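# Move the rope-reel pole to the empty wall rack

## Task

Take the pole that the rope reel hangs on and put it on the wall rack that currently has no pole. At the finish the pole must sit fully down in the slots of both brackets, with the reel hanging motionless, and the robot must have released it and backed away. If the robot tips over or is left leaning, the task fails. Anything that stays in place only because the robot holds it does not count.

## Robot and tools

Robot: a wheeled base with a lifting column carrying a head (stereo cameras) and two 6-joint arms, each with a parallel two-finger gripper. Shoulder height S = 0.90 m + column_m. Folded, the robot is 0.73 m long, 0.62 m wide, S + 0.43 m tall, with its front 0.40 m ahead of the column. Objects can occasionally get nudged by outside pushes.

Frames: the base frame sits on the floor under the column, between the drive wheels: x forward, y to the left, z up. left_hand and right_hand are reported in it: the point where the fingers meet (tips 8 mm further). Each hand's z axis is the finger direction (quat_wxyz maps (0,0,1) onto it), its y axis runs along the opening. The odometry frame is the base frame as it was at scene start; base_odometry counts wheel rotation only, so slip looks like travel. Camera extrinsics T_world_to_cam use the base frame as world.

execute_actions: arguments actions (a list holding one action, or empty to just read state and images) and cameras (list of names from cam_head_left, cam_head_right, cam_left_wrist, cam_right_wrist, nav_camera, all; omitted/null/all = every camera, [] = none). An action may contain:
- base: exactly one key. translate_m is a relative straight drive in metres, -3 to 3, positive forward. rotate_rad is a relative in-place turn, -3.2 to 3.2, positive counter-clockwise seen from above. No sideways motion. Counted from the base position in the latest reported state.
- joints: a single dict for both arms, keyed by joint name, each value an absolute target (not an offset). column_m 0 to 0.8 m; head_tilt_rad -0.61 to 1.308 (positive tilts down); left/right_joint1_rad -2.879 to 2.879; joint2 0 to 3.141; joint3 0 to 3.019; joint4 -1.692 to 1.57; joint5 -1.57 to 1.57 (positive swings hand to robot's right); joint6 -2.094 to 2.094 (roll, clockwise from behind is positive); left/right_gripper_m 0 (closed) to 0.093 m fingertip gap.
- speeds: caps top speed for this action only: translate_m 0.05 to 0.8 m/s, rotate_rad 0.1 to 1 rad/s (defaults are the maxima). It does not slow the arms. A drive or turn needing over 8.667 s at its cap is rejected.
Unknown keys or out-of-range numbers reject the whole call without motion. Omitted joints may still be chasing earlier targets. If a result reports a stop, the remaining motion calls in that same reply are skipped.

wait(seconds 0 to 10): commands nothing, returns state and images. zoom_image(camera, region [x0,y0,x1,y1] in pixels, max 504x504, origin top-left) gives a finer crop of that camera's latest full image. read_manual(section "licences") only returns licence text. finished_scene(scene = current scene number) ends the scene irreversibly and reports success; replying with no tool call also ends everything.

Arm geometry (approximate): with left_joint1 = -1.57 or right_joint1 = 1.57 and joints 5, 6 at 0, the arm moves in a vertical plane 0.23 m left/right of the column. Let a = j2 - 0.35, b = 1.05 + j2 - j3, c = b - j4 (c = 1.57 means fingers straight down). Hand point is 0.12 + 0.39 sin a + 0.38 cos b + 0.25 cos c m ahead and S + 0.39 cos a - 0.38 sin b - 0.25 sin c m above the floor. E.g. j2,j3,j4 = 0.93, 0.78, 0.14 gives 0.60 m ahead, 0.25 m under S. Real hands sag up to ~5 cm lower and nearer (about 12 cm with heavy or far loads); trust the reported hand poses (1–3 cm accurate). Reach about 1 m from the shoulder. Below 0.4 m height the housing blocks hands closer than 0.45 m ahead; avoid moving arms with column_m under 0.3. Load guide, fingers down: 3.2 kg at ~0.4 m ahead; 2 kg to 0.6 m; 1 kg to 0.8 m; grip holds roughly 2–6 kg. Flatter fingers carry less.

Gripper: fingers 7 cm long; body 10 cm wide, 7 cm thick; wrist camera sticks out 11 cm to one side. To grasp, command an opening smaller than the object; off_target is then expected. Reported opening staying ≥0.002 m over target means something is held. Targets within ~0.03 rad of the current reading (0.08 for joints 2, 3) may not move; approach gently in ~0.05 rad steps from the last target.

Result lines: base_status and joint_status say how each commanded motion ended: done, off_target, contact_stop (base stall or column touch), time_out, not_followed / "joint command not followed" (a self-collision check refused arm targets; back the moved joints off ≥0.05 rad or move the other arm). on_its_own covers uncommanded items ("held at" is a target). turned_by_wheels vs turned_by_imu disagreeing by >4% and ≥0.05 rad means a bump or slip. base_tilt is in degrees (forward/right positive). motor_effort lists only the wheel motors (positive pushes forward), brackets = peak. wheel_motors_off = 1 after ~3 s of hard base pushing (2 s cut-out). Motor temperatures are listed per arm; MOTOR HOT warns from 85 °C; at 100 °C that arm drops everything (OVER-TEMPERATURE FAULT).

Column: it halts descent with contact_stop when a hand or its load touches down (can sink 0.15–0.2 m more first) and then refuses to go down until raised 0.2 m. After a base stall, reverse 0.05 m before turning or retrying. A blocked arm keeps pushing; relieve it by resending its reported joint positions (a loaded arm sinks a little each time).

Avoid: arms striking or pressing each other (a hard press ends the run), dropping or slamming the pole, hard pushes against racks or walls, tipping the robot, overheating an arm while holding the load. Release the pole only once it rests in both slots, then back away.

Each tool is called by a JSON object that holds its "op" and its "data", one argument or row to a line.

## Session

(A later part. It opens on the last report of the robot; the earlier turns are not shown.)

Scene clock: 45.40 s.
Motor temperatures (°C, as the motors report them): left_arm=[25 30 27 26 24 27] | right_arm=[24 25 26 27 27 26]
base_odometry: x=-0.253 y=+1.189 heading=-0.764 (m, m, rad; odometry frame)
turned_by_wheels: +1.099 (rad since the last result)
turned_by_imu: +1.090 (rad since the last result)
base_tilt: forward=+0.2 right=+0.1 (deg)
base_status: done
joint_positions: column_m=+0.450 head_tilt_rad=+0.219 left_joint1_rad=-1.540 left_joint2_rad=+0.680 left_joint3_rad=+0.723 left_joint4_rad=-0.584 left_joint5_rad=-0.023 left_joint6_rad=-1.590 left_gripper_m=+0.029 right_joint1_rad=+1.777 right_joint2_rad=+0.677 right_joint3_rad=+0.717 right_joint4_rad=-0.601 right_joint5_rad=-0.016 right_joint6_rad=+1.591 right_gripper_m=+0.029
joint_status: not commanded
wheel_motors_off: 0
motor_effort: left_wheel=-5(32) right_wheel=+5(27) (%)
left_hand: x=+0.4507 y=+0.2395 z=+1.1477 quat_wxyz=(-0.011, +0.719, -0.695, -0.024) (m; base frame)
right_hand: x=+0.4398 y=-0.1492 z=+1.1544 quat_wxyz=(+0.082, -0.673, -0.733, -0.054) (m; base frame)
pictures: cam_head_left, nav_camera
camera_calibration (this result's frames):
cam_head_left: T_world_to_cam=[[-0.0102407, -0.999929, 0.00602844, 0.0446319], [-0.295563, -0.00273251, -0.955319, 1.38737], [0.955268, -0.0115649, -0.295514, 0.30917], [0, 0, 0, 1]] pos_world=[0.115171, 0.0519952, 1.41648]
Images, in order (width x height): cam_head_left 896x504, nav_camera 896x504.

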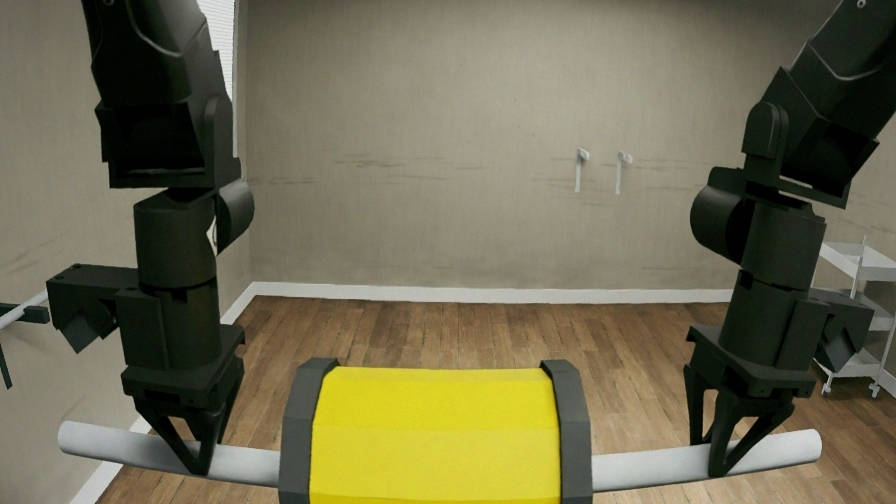

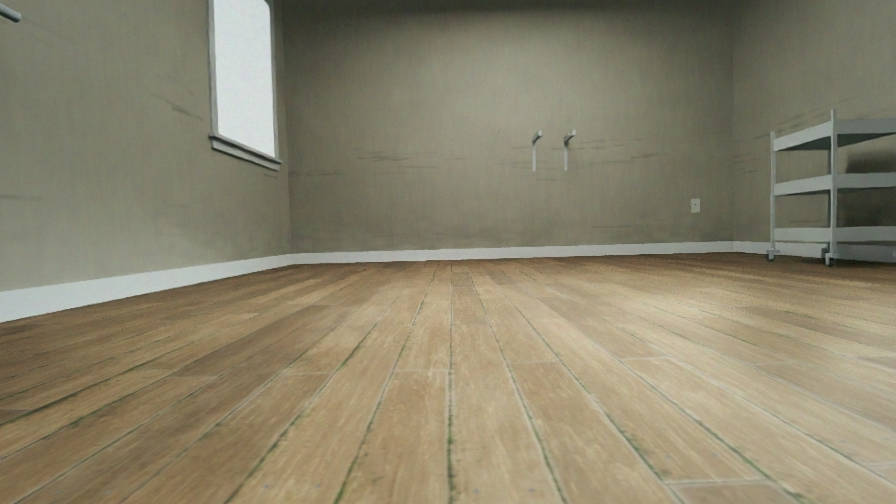

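{"op": "execute_actions", "data": {
  "actions": [
    {"base":{"rotate_rad":-0.33}}
  ],
  "cameras": []
}}

{"op": "execute_actions", "data": {
  "actions": [
    {"base":{"translate_m":3.0},"joints":{"column_m":0.6}}
  ],
  "cameras": []
}}

{"op": "execute_actions", "data": {
  "actions": [
    {"base":{"rotate_rad":0.33},"joints":{"head_tilt_rad":0.6}}
  ],
  "cameras": ["cam_head_left","nav_camera"]
}}

Scene clock: 48.50 s.
Motor temperatures (°C, as the motors report them): left_arm=[25 30 27 26 24 27] | right_arm=[24 25 26 27 27 26]
base_odometry: x=-0.253 y=+1.189 heading=-1.093 (m, m, rad; odometry frame)
turned_by_wheels: -0.329 (rad since the last result)
turned_by_imu: -0.328 (rad since the last result)
base_tilt: forward=+0.1 right=+0.1 (deg)
base_status: done
joint_positions: column_m=+0.450 head_tilt_rad=+0.219 left_joint1_rad=-1.540 left_joint2_rad=+0.680 left_joint3_rad=+0.723 left_joint4_rad=-0.584 left_joint5_rad=-0.023 left_joint6_rad=-1.590 left_gripper_m=+0.029 right_joint1_rad=+1.777 right_joint2_rad=+0.677 right_joint3_rad=+0.717 right_joint4_rad=-0.601 right_joint5_rad=-0.017 right_joint6_rad=+1.591 right_gripper_m=+0.029
joint_status: not commanded
wheel_motors_off: 0
motor_effort: left_wheel=+6(25) right_wheel=-4(21) (%)
left_hand: x=+0.4507 y=+0.2395 z=+1.1477 quat_wxyz=(-0.011, +0.719, -0.695, -0.024) (m; base frame)
right_hand: x=+0.4398 y=-0.1492 z=+1.1545 quat_wxyz=(+0.082, -0.673, -0.733, -0.054) (m; base frame)
pictures: none
No camera images: the call's "cameras" was empty. Leave "cameras" out to get every camera's image.

Scene clock: 54.53 s.
Motor temperatures (°C, as the motors report them): left_arm=[25 30 27 26 24 27] | right_arm=[24 25 26 27 27 26]
base_odometry: x=+1.127 y=-1.474 heading=-1.092 (m, m, rad; odometry frame)
turned_by_wheels: +0.002 (rad since the last result)
turned_by_imu: +0.000 (rad since the last result)
base_tilt: forward=+0.2 right=+0.3 (deg)
base_status: done
joint_positions: column_m=+0.600 head_tilt_rad=+0.219 left_joint1_rad=-1.540 left_joint2_rad=+0.680 left_joint3_rad=+0.722 left_joint4_rad=-0.585 left_joint5_rad=-0.023 left_joint6_rad=-1.591 left_gripper_m=+0.029 right_joint1_rad=+1.777 right_joint2_rad=+0.678 right_joint3_rad=+0.717 right_joint4_rad=-0.602 right_joint5_rad=-0.017 right_joint6_rad=+1.591 right_gripper_m=+0.029
joint_status: all done
wheel_motors_off: 0
motor_effort: left_wheel=+2(63) right_wheel=-2(37) (%)
left_hand: x=+0.4496 y=+0.2395 z=+1.2974 quat_wxyz=(-0.011, +0.719, -0.694, -0.024) (m; base frame)
right_hand: x=+0.4391 y=-0.1492 z=+1.3041 quat_wxyz=(+0.083, -0.673, -0.733, -0.053) (m; base frame)
pictures: none
No camera images: the call's "cameras" was empty. Leave "cameras" out to get every camera's image.

Scene clock: 56.40 s.
Motor temperatures (°C, as the motors report them): left_arm=[25 30 27 26 24 27] | right_arm=[24 25 26 27 27 26]
base_odometry: x=+1.128 y=-1.474 heading=-0.763 (m, m, rad; odometry frame)
turned_by_wheels: +0.329 (rad since the last result)
turned_by_imu: +0.323 (rad since the last result)
base_tilt: forward=+0.2 right=+0.2 (deg)
base_status: done
joint_positions: column_m=+0.600 head_tilt_rad=+0.603 left_joint1_rad=-1.540 left_joint2_rad=+0.680 left_joint3_rad=+0.722 left_joint4_rad=-0.585 left_joint5_rad=-0.023 left_joint6_rad=-1.591 left_gripper_m=+0.029 right_joint1_rad=+1.777 right_joint2_rad=+0.678 right_joint3_rad=+0.717 right_joint4_rad=-0.602 right_joint5_rad=-0.017 right_joint6_rad=+1.591 right_gripper_m=+0.029
joint_status: all done
wheel_motors_off: 0
motor_effort: left_wheel=-4(54) right_wheel=+4(35) (%)
left_hand: x=+0.4496 y=+0.2395 z=+1.2974 quat_wxyz=(-0.011, +0.719, -0.694, -0.024) (m; base frame)
right_hand: x=+0.4391 y=-0.1492 z=+1.3041 quat_wxyz=(+0.083, -0.673, -0.733, -0.053) (m; base frame)
pictures: cam_head_left, nav_camera
camera_calibration (this result's frames):
cam_head_left: T_world_to_cam=[[-0.00723617, -0.999929, 0.00942611, 0.0381891], [-0.631953, -0.00273251, -0.775002, 1.26151], [0.774973, -0.0115649, -0.631889, 0.895962], [0, 0, 0, 1]] pos_world=[0.103148, 0.0519952, 1.54346]
Images, in order (width x height): cam_head_left 896x504, nav_camera 896x504.

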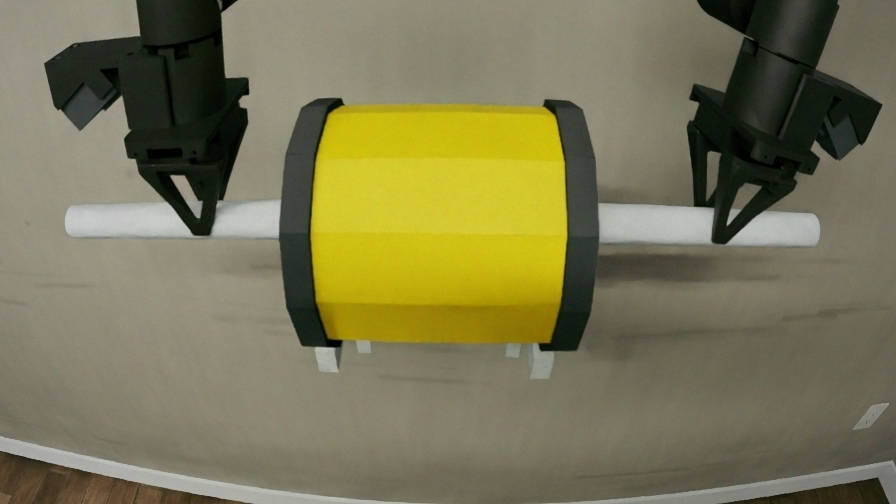

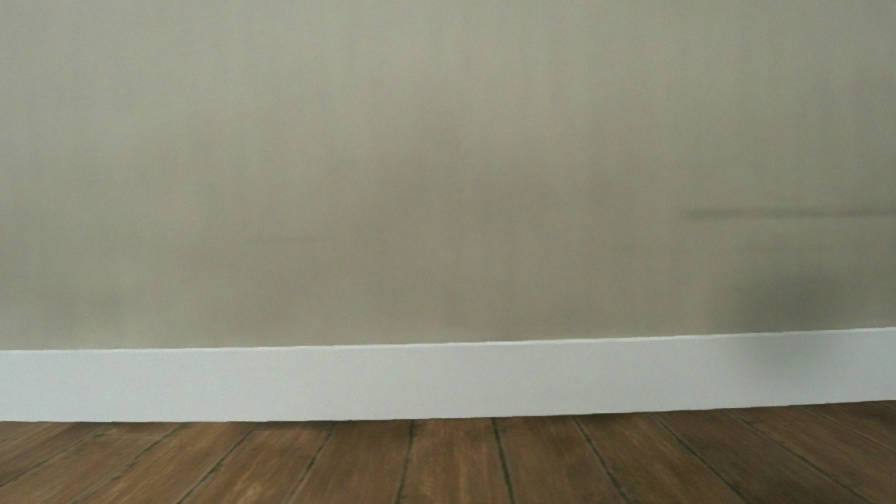

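{"op": "execute_actions", "data": {
  "actions": [
    {"base":{"translate_m":0.19},"joints":{"column_m":0.45}}
  ],
  "cameras": ["cam_head_left","cam_left_wrist"]
}}

Scene clock: 60.83 s.
Motor temperatures (°C, as the motors report them): left_arm=[25 30 27 26 24 27] | right_arm=[24 25 26 27 27 26]
base_odometry: x=+1.265 y=-1.606 heading=-0.762 (m, m, rad; odometry frame)
turned_by_wheels: +0.001 (rad since the last result)
turned_by_imu: +0.000 (rad since the last result)
base_tilt: forward=+0.2 right=+0.1 (deg)
base_status: done
joint_positions: column_m=+0.450 head_tilt_rad=+0.604 left_joint1_rad=-1.540 left_joint2_rad=+0.680 left_joint3_rad=+0.722 left_joint4_rad=-0.586 left_joint5_rad=-0.023 left_joint6_rad=-1.591 left_gripper_m=+0.029 right_joint1_rad=+1.777 right_joint2_rad=+0.679 right_joint3_rad=+0.717 right_joint4_rad=-0.601 right_joint5_rad=-0.017 right_joint6_rad=+1.591 right_gripper_m=+0.029
joint_status: all done
wheel_motors_off: 0
motor_effort: left_wheel=+2(51) right_wheel=-1(47) (%)
left_hand: x=+0.4492 y=+0.2395 z=+1.1476 quat_wxyz=(-0.010, +0.719, -0.694, -0.025) (m; base frame)
right_hand: x=+0.4390 y=-0.1491 z=+1.1538 quat_wxyz=(+0.083, -0.673, -0.733, -0.053) (m; base frame)
pictures: cam_head_left, cam_left_wrist
camera_calibration (this result's frames):
cam_head_left: T_world_to_cam=[[-0.00723164, -0.999929, 0.00942958, 0.0395965], [-0.632326, -0.00273251, -0.774698, 1.14495], [0.774669, -0.0115649, -0.632261, 0.801816], [0, 0, 0, 1]] pos_world=[0.103128, 0.0519952, 1.39358]
cam_left_wrist: T_world_to_cam=[[0.999192, 0.0362121, -0.0174607, -0.441428], [0.0398846, -0.838467, 0.54349, -0.436041], [0.00504071, -0.543747, -0.839234, 1.21653], [0, 0, 0, 1]] pos_world=[0.452331, 0.311862, 1.25023]
Images, in order (width x height): cam_head_left 896x504, cam_left_wrist 896x504.

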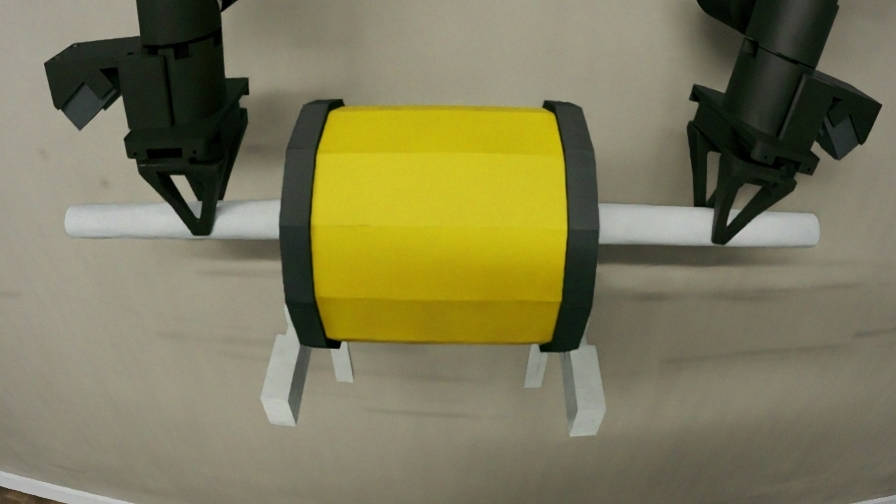

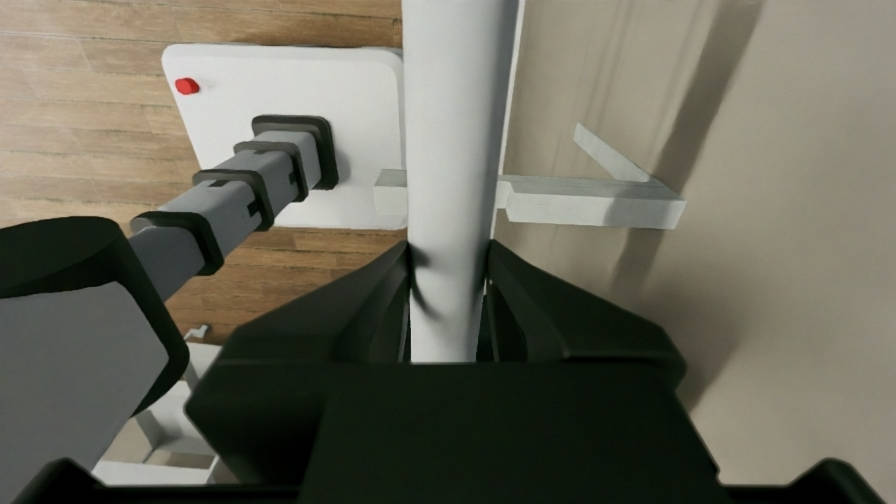

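{"op": "execute_actions", "data": {
  "actions": [
    {"base":{"translate_m":0.04},"joints":{"column_m":0.36}}
  ],
  "cameras": ["cam_head_left","cam_left_wrist"]
}}

Scene clock: 63.60 s.
Motor temperatures (°C, as the motors report them): left_arm=[25 30 27 26 24 27] | right_arm=[24 25 26 27 27 26]
base_odometry: x=+1.294 y=-1.633 heading=-0.761 (m, m, rad; odometry frame)
turned_by_wheels: +0.001 (rad since the last result)
turned_by_imu: +0.000 (rad since the last result)
base_tilt: forward=+0.2 right=+0.1 (deg)
base_status: done
joint_positions: column_m=+0.360 head_tilt_rad=+0.604 left_joint1_rad=-1.540 left_joint2_rad=+0.680 left_joint3_rad=+0.721 left_joint4_rad=-0.587 left_joint5_rad=-0.023 left_joint6_rad=-1.591 left_gripper_m=+0.029 right_joint1_rad=+1.777 right_joint2_rad=+0.680 right_joint3_rad=+0.716 right_joint4_rad=-0.602 right_joint5_rad=-0.017 right_joint6_rad=+1.591 right_gripper_m=+0.029
joint_status: all done
wheel_motors_off: 0
motor_effort: left_wheel=+1(35) right_wheel=-1(32) (%)
left_hand: x=+0.4485 y=+0.2395 z=+1.0574 quat_wxyz=(-0.009, +0.719, -0.694, -0.026) (m; base frame)
right_hand: x=+0.4386 y=-0.1491 z=+1.0636 quat_wxyz=(+0.084, -0.673, -0.733, -0.052) (m; base frame)
pictures: cam_head_left, cam_left_wrist
camera_calibration (this result's frames):
cam_head_left: T_world_to_cam=[[-0.007231, -0.999929, 0.00943008, 0.0404445], [-0.632379, -0.00273251, -0.774655, 1.07517], [0.774626, -0.0115649, -0.632314, 0.744984], [0, 0, 0, 1]] pos_world=[0.103125, 0.0519952, 1.30357]
cam_left_wrist: T_world_to_cam=[[0.999155, 0.0362616, -0.0193666, -0.440268], [0.0409627, -0.83845, 0.543437, -0.387456], [0.00346796, -0.543771, -0.839226, 1.14158], [0, 0, 0, 1]] pos_world=[0.451808, 0.311858, 1.16007]
Images, in order (width x height): cam_head_left 896x504, cam_left_wrist 896x504.

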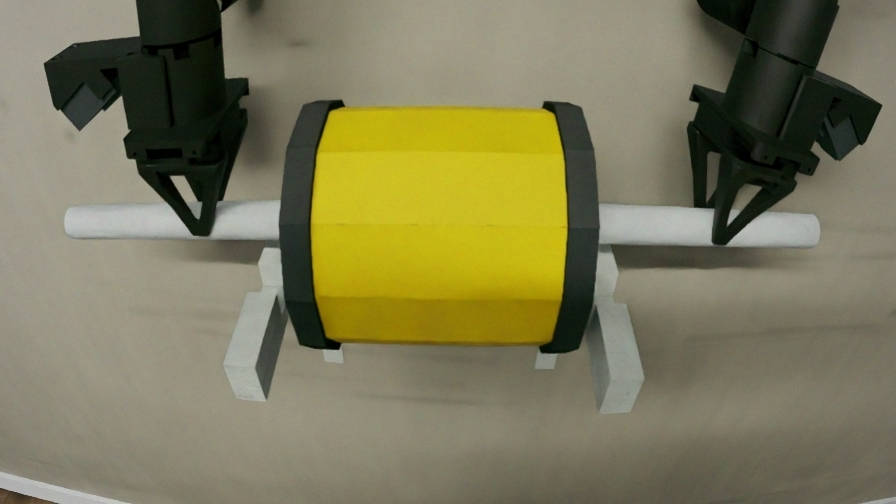

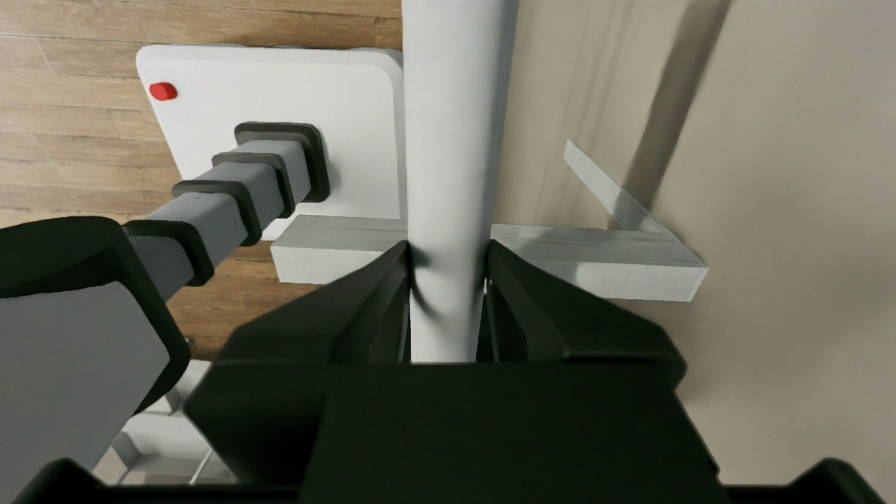

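{"op": "execute_actions", "data": {
  "actions": [
    {"joints":{"column_m":0.28}}
  ],
  "cameras": ["cam_head_left","cam_left_wrist"]
}}

Scene clock: 65.77 s.
Motor temperatures (°C, as the motors report them): left_arm=[25 30 27 26 24 27] | right_arm=[24 25 26 27 27 26]
base_odometry: x=+1.294 y=-1.633 heading=-0.761 (m, m, rad; odometry frame)
turned_by_wheels: +0.000 (rad since the last result)
turned_by_imu: -0.001 (rad since the last result)
base_tilt: forward=+0.2 right=+0.2 (deg)
base_status: not commanded
joint_positions: column_m=+0.280 head_tilt_rad=+0.604 left_joint1_rad=-1.540 left_joint2_rad=+0.622 left_joint3_rad=+0.719 left_joint4_rad=-0.643 left_joint5_rad=-0.023 left_joint6_rad=-1.584 left_gripper_m=+0.029 right_joint1_rad=+1.777 right_joint2_rad=+0.637 right_joint3_rad=+0.712 right_joint4_rad=-0.649 right_joint5_rad=-0.030 right_joint6_rad=+1.596 right_gripper_m=+0.029
joint_status: all done
wheel_motors_off: 0
motor_effort: left_wheel=+7(7) right_wheel=+3(3) (%)
left_hand: x=+0.4454 y=+0.2389 z=+0.9963 quat_wxyz=(-0.010, +0.717, -0.697, -0.025) (m; base frame)
right_hand: x=+0.4329 y=-0.1499 z=+0.9970 quat_wxyz=(+0.092, -0.674, -0.731, -0.053) (m; base frame)
pictures: cam_head_left, cam_left_wrist
camera_calibration (this result's frames):
cam_head_left: T_world_to_cam=[[-0.00723001, -0.999929, 0.00943083, 0.0411974], [-0.63246, -0.00273251, -0.774588, 1.01316], [0.77456, -0.0115649, -0.632395, 0.69454], [0, 0, 0, 1]] pos_world=[0.103121, 0.0519952, 1.22362]
cam_left_wrist: T_world_to_cam=[[0.999407, 0.0289978, -0.0185887, -0.437463], [0.0344438, -0.838434, 0.543914, -0.352216], [0.000186882, -0.544231, -0.838935, 1.09127], [0, 0, 0, 1]] pos_world=[0.449131, 0.311279, 1.09895]
Images, in order (width x height): cam_head_left 896x504, cam_left_wrist 896x504.

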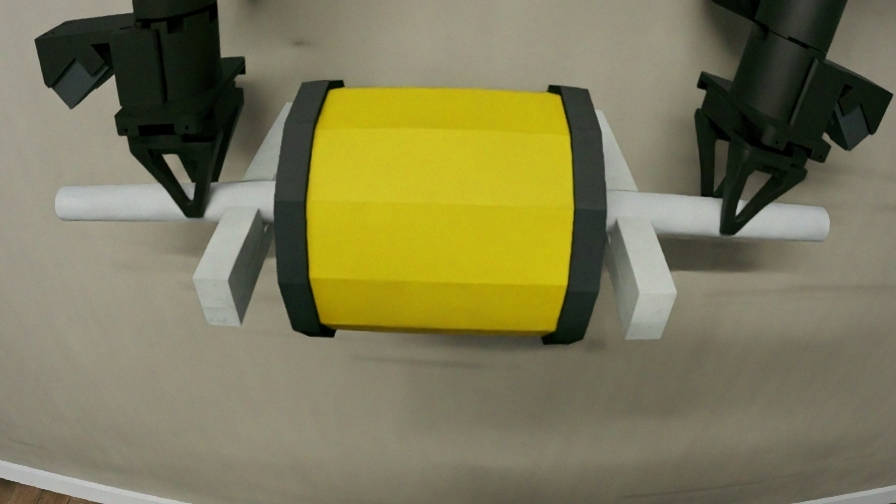

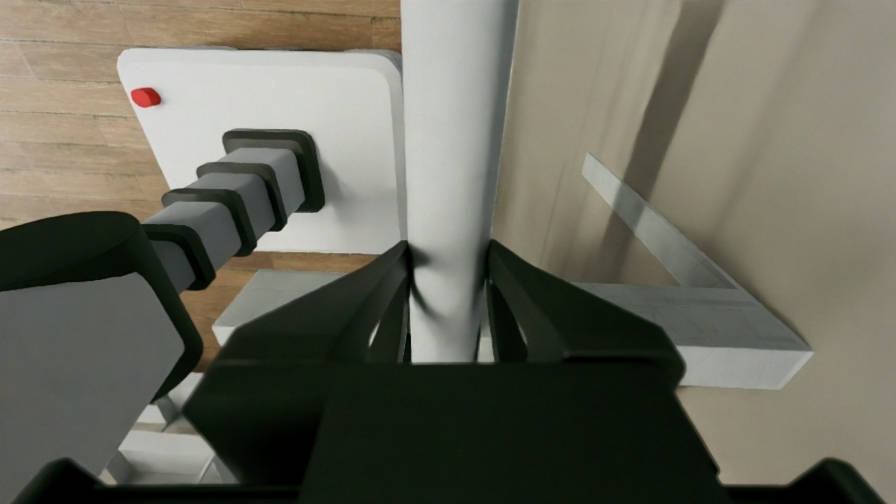

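Seated. Release.

{"op": "execute_actions", "data": {
  "actions": [
    {"joints":{"left_gripper_m":0.09,"right_gripper_m":0.09}}
  ],
  "cameras": []
}}

{"op": "execute_actions", "data": {
  "actions": [
    {"joints":{"column_m":0.45}}
  ],
  "cameras": []
}}

{"op": "execute_actions", "data": {
  "actions": [
    {"base":{"translate_m":-0.5}}
  ],
  "cameras": ["cam_head_left"]
}}

{"op": "finished_scene", "data": {
  "scene": 1
}}

Scene clock: 67.90 s.
Motor temperatures (°C, as the motors report them): left_arm=[25 30 27 26 24 27] | right_arm=[24 25 26 27 27 26]
base_odometry: x=+1.294 y=-1.633 heading=-0.761 (m, m, rad; odometry frame)
turned_by_wheels: +0.000 (rad since the last result)
turned_by_imu: -0.001 (rad since the last result)
base_tilt: forward=+0.2 right=+0.1 (deg)
base_status: not commanded
joint_positions: column_m=+0.280 head_tilt_rad=+0.604 left_joint1_rad=-1.540 left_joint2_rad=+0.639 left_joint3_rad=+0.719 left_joint4_rad=-0.618 left_joint5_rad=-0.023 left_joint6_rad=-1.579 left_gripper_m=+0.090 right_joint1_rad=+1.777 right_joint2_rad=+0.640 right_joint3_rad=+0.712 right_joint4_rad=-0.613 right_joint5_rad=-0.030 right_joint6_rad=+1.581 right_gripper_m=+0.090
joint_status: all done
wheel_motors_off: 0
motor_effort: left_wheel=+2(9) right_wheel=-3(7) (%)
left_hand: x=+0.4483 y=+0.2391 z=+0.9907 quat_wxyz=(-0.012, +0.715, -0.698, -0.022) (m; base frame)
right_hand: x=+0.4412 y=-0.1488 z=+0.9959 quat_wxyz=(+0.080, -0.669, -0.736, -0.066) (m; base frame)
pictures: none
No camera images: the call's "cameras" was empty. Leave "cameras" out to get every camera's image.

Scene clock: 70.70 s.
Motor temperatures (°C, as the motors report them): left_arm=[25 30 27 26 24 27] | right_arm=[24 25 27 27 27 26]
base_odometry: x=+1.294 y=-1.633 heading=-0.761 (m, m, rad; odometry frame)
turned_by_wheels: +0.000 (rad since the last result)
turned_by_imu: -0.001 (rad since the last result)
base_tilt: forward=+0.3 right=+0.2 (deg)
base_status: not commanded
joint_positions: column_m=+0.450 head_tilt_rad=+0.604 left_joint1_rad=-1.540 left_joint2_rad=+0.640 left_joint3_rad=+0.719 left_joint4_rad=-0.618 left_joint5_rad=-0.023 left_joint6_rad=-1.579 left_gripper_m=+0.090 right_joint1_rad=+1.777 right_joint2_rad=+0.641 right_joint3_rad=+0.712 right_joint4_rad=-0.613 right_joint5_rad=-0.030 right_joint6_rad=+1.580 right_gripper_m=+0.090
joint_status: all done
wheel_motors_off: 0
motor_effort: left_wheel=+3(2) right_wheel=-2(2) (%)
left_hand: x=+0.4481 y=+0.2392 z=+1.1601 quat_wxyz=(-0.012, +0.715, -0.699, -0.023) (m; base frame)
right_hand: x=+0.4409 y=-0.1487 z=+1.1652 quat_wxyz=(+0.081, -0.669, -0.736, -0.065) (m; base frame)
pictures: none
No camera images: the call's "cameras" was empty. Leave "cameras" out to get every camera's image.

Scene clock: 73.30 s.
Motor temperatures (°C, as the motors report them): left_arm=[25 30 28 26 24 27] | right_arm=[24 25 27 27 27 26]
base_odometry: x=+0.932 y=-1.288 heading=-0.760 (m, m, rad; odometry frame)
turned_by_wheels: +0.001 (rad since the last result)
turned_by_imu: +0.000 (rad since the last result)
base_tilt: forward=+0.2 right=+0.2 (deg)
base_status: done
joint_positions: column_m=+0.450 head_tilt_rad=+0.604 left_joint1_rad=-1.540 left_joint2_rad=+0.642 left_joint3_rad=+0.719 left_joint4_rad=-0.613 left_joint5_rad=-0.023 left_joint6_rad=-1.579 left_gripper_m=+0.090 right_joint1_rad=+1.777 right_joint2_rad=+0.643 right_joint3_rad=+0.712 right_joint4_rad=-0.608 right_joint5_rad=-0.030 right_joint6_rad=+1.580 right_gripper_m=+0.090
joint_status: not commanded
wheel_motors_off: 0
motor_effort: left_wheel=+2(58) right_wheel=-1(36) (%)
left_hand: x=+0.4489 y=+0.2392 z=+1.1596 quat_wxyz=(-0.013, +0.715, -0.699, -0.022) (m; base frame)
right_hand: x=+0.4418 y=-0.1485 z=+1.1646 quat_wxyz=(+0.080, -0.669, -0.736, -0.067) (m; base frame)
pictures: cam_head_left
camera_calibration (this result's frames):
cam_head_left: T_world_to_cam=[[-0.00722715, -0.999929, 0.00943302, 0.0395925], [-0.632694, -0.00273251, -0.774397, 1.14444], [0.774368, -0.0115649, -0.63263, 0.802281], [0, 0, 0, 1]] pos_world=[0.103108, 0.0519952, 1.39343]
Images, in order (width x height): cam_head_left 896x504.

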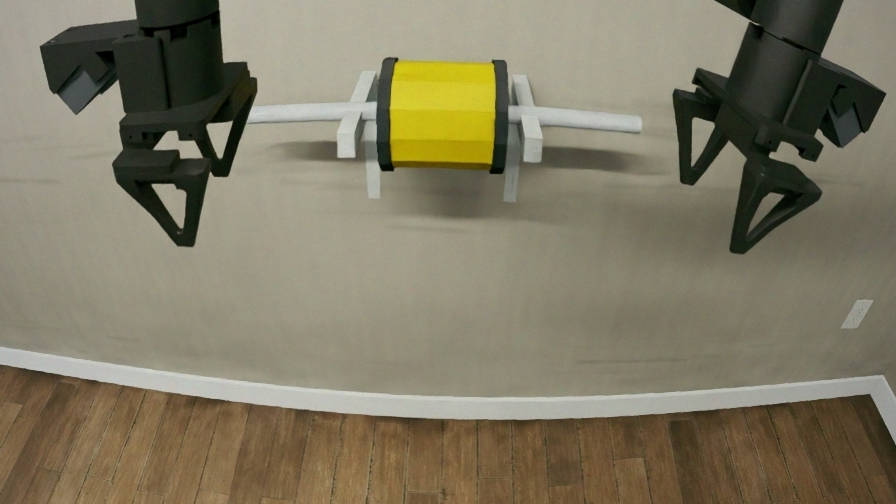

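The scene is finished: the task was done.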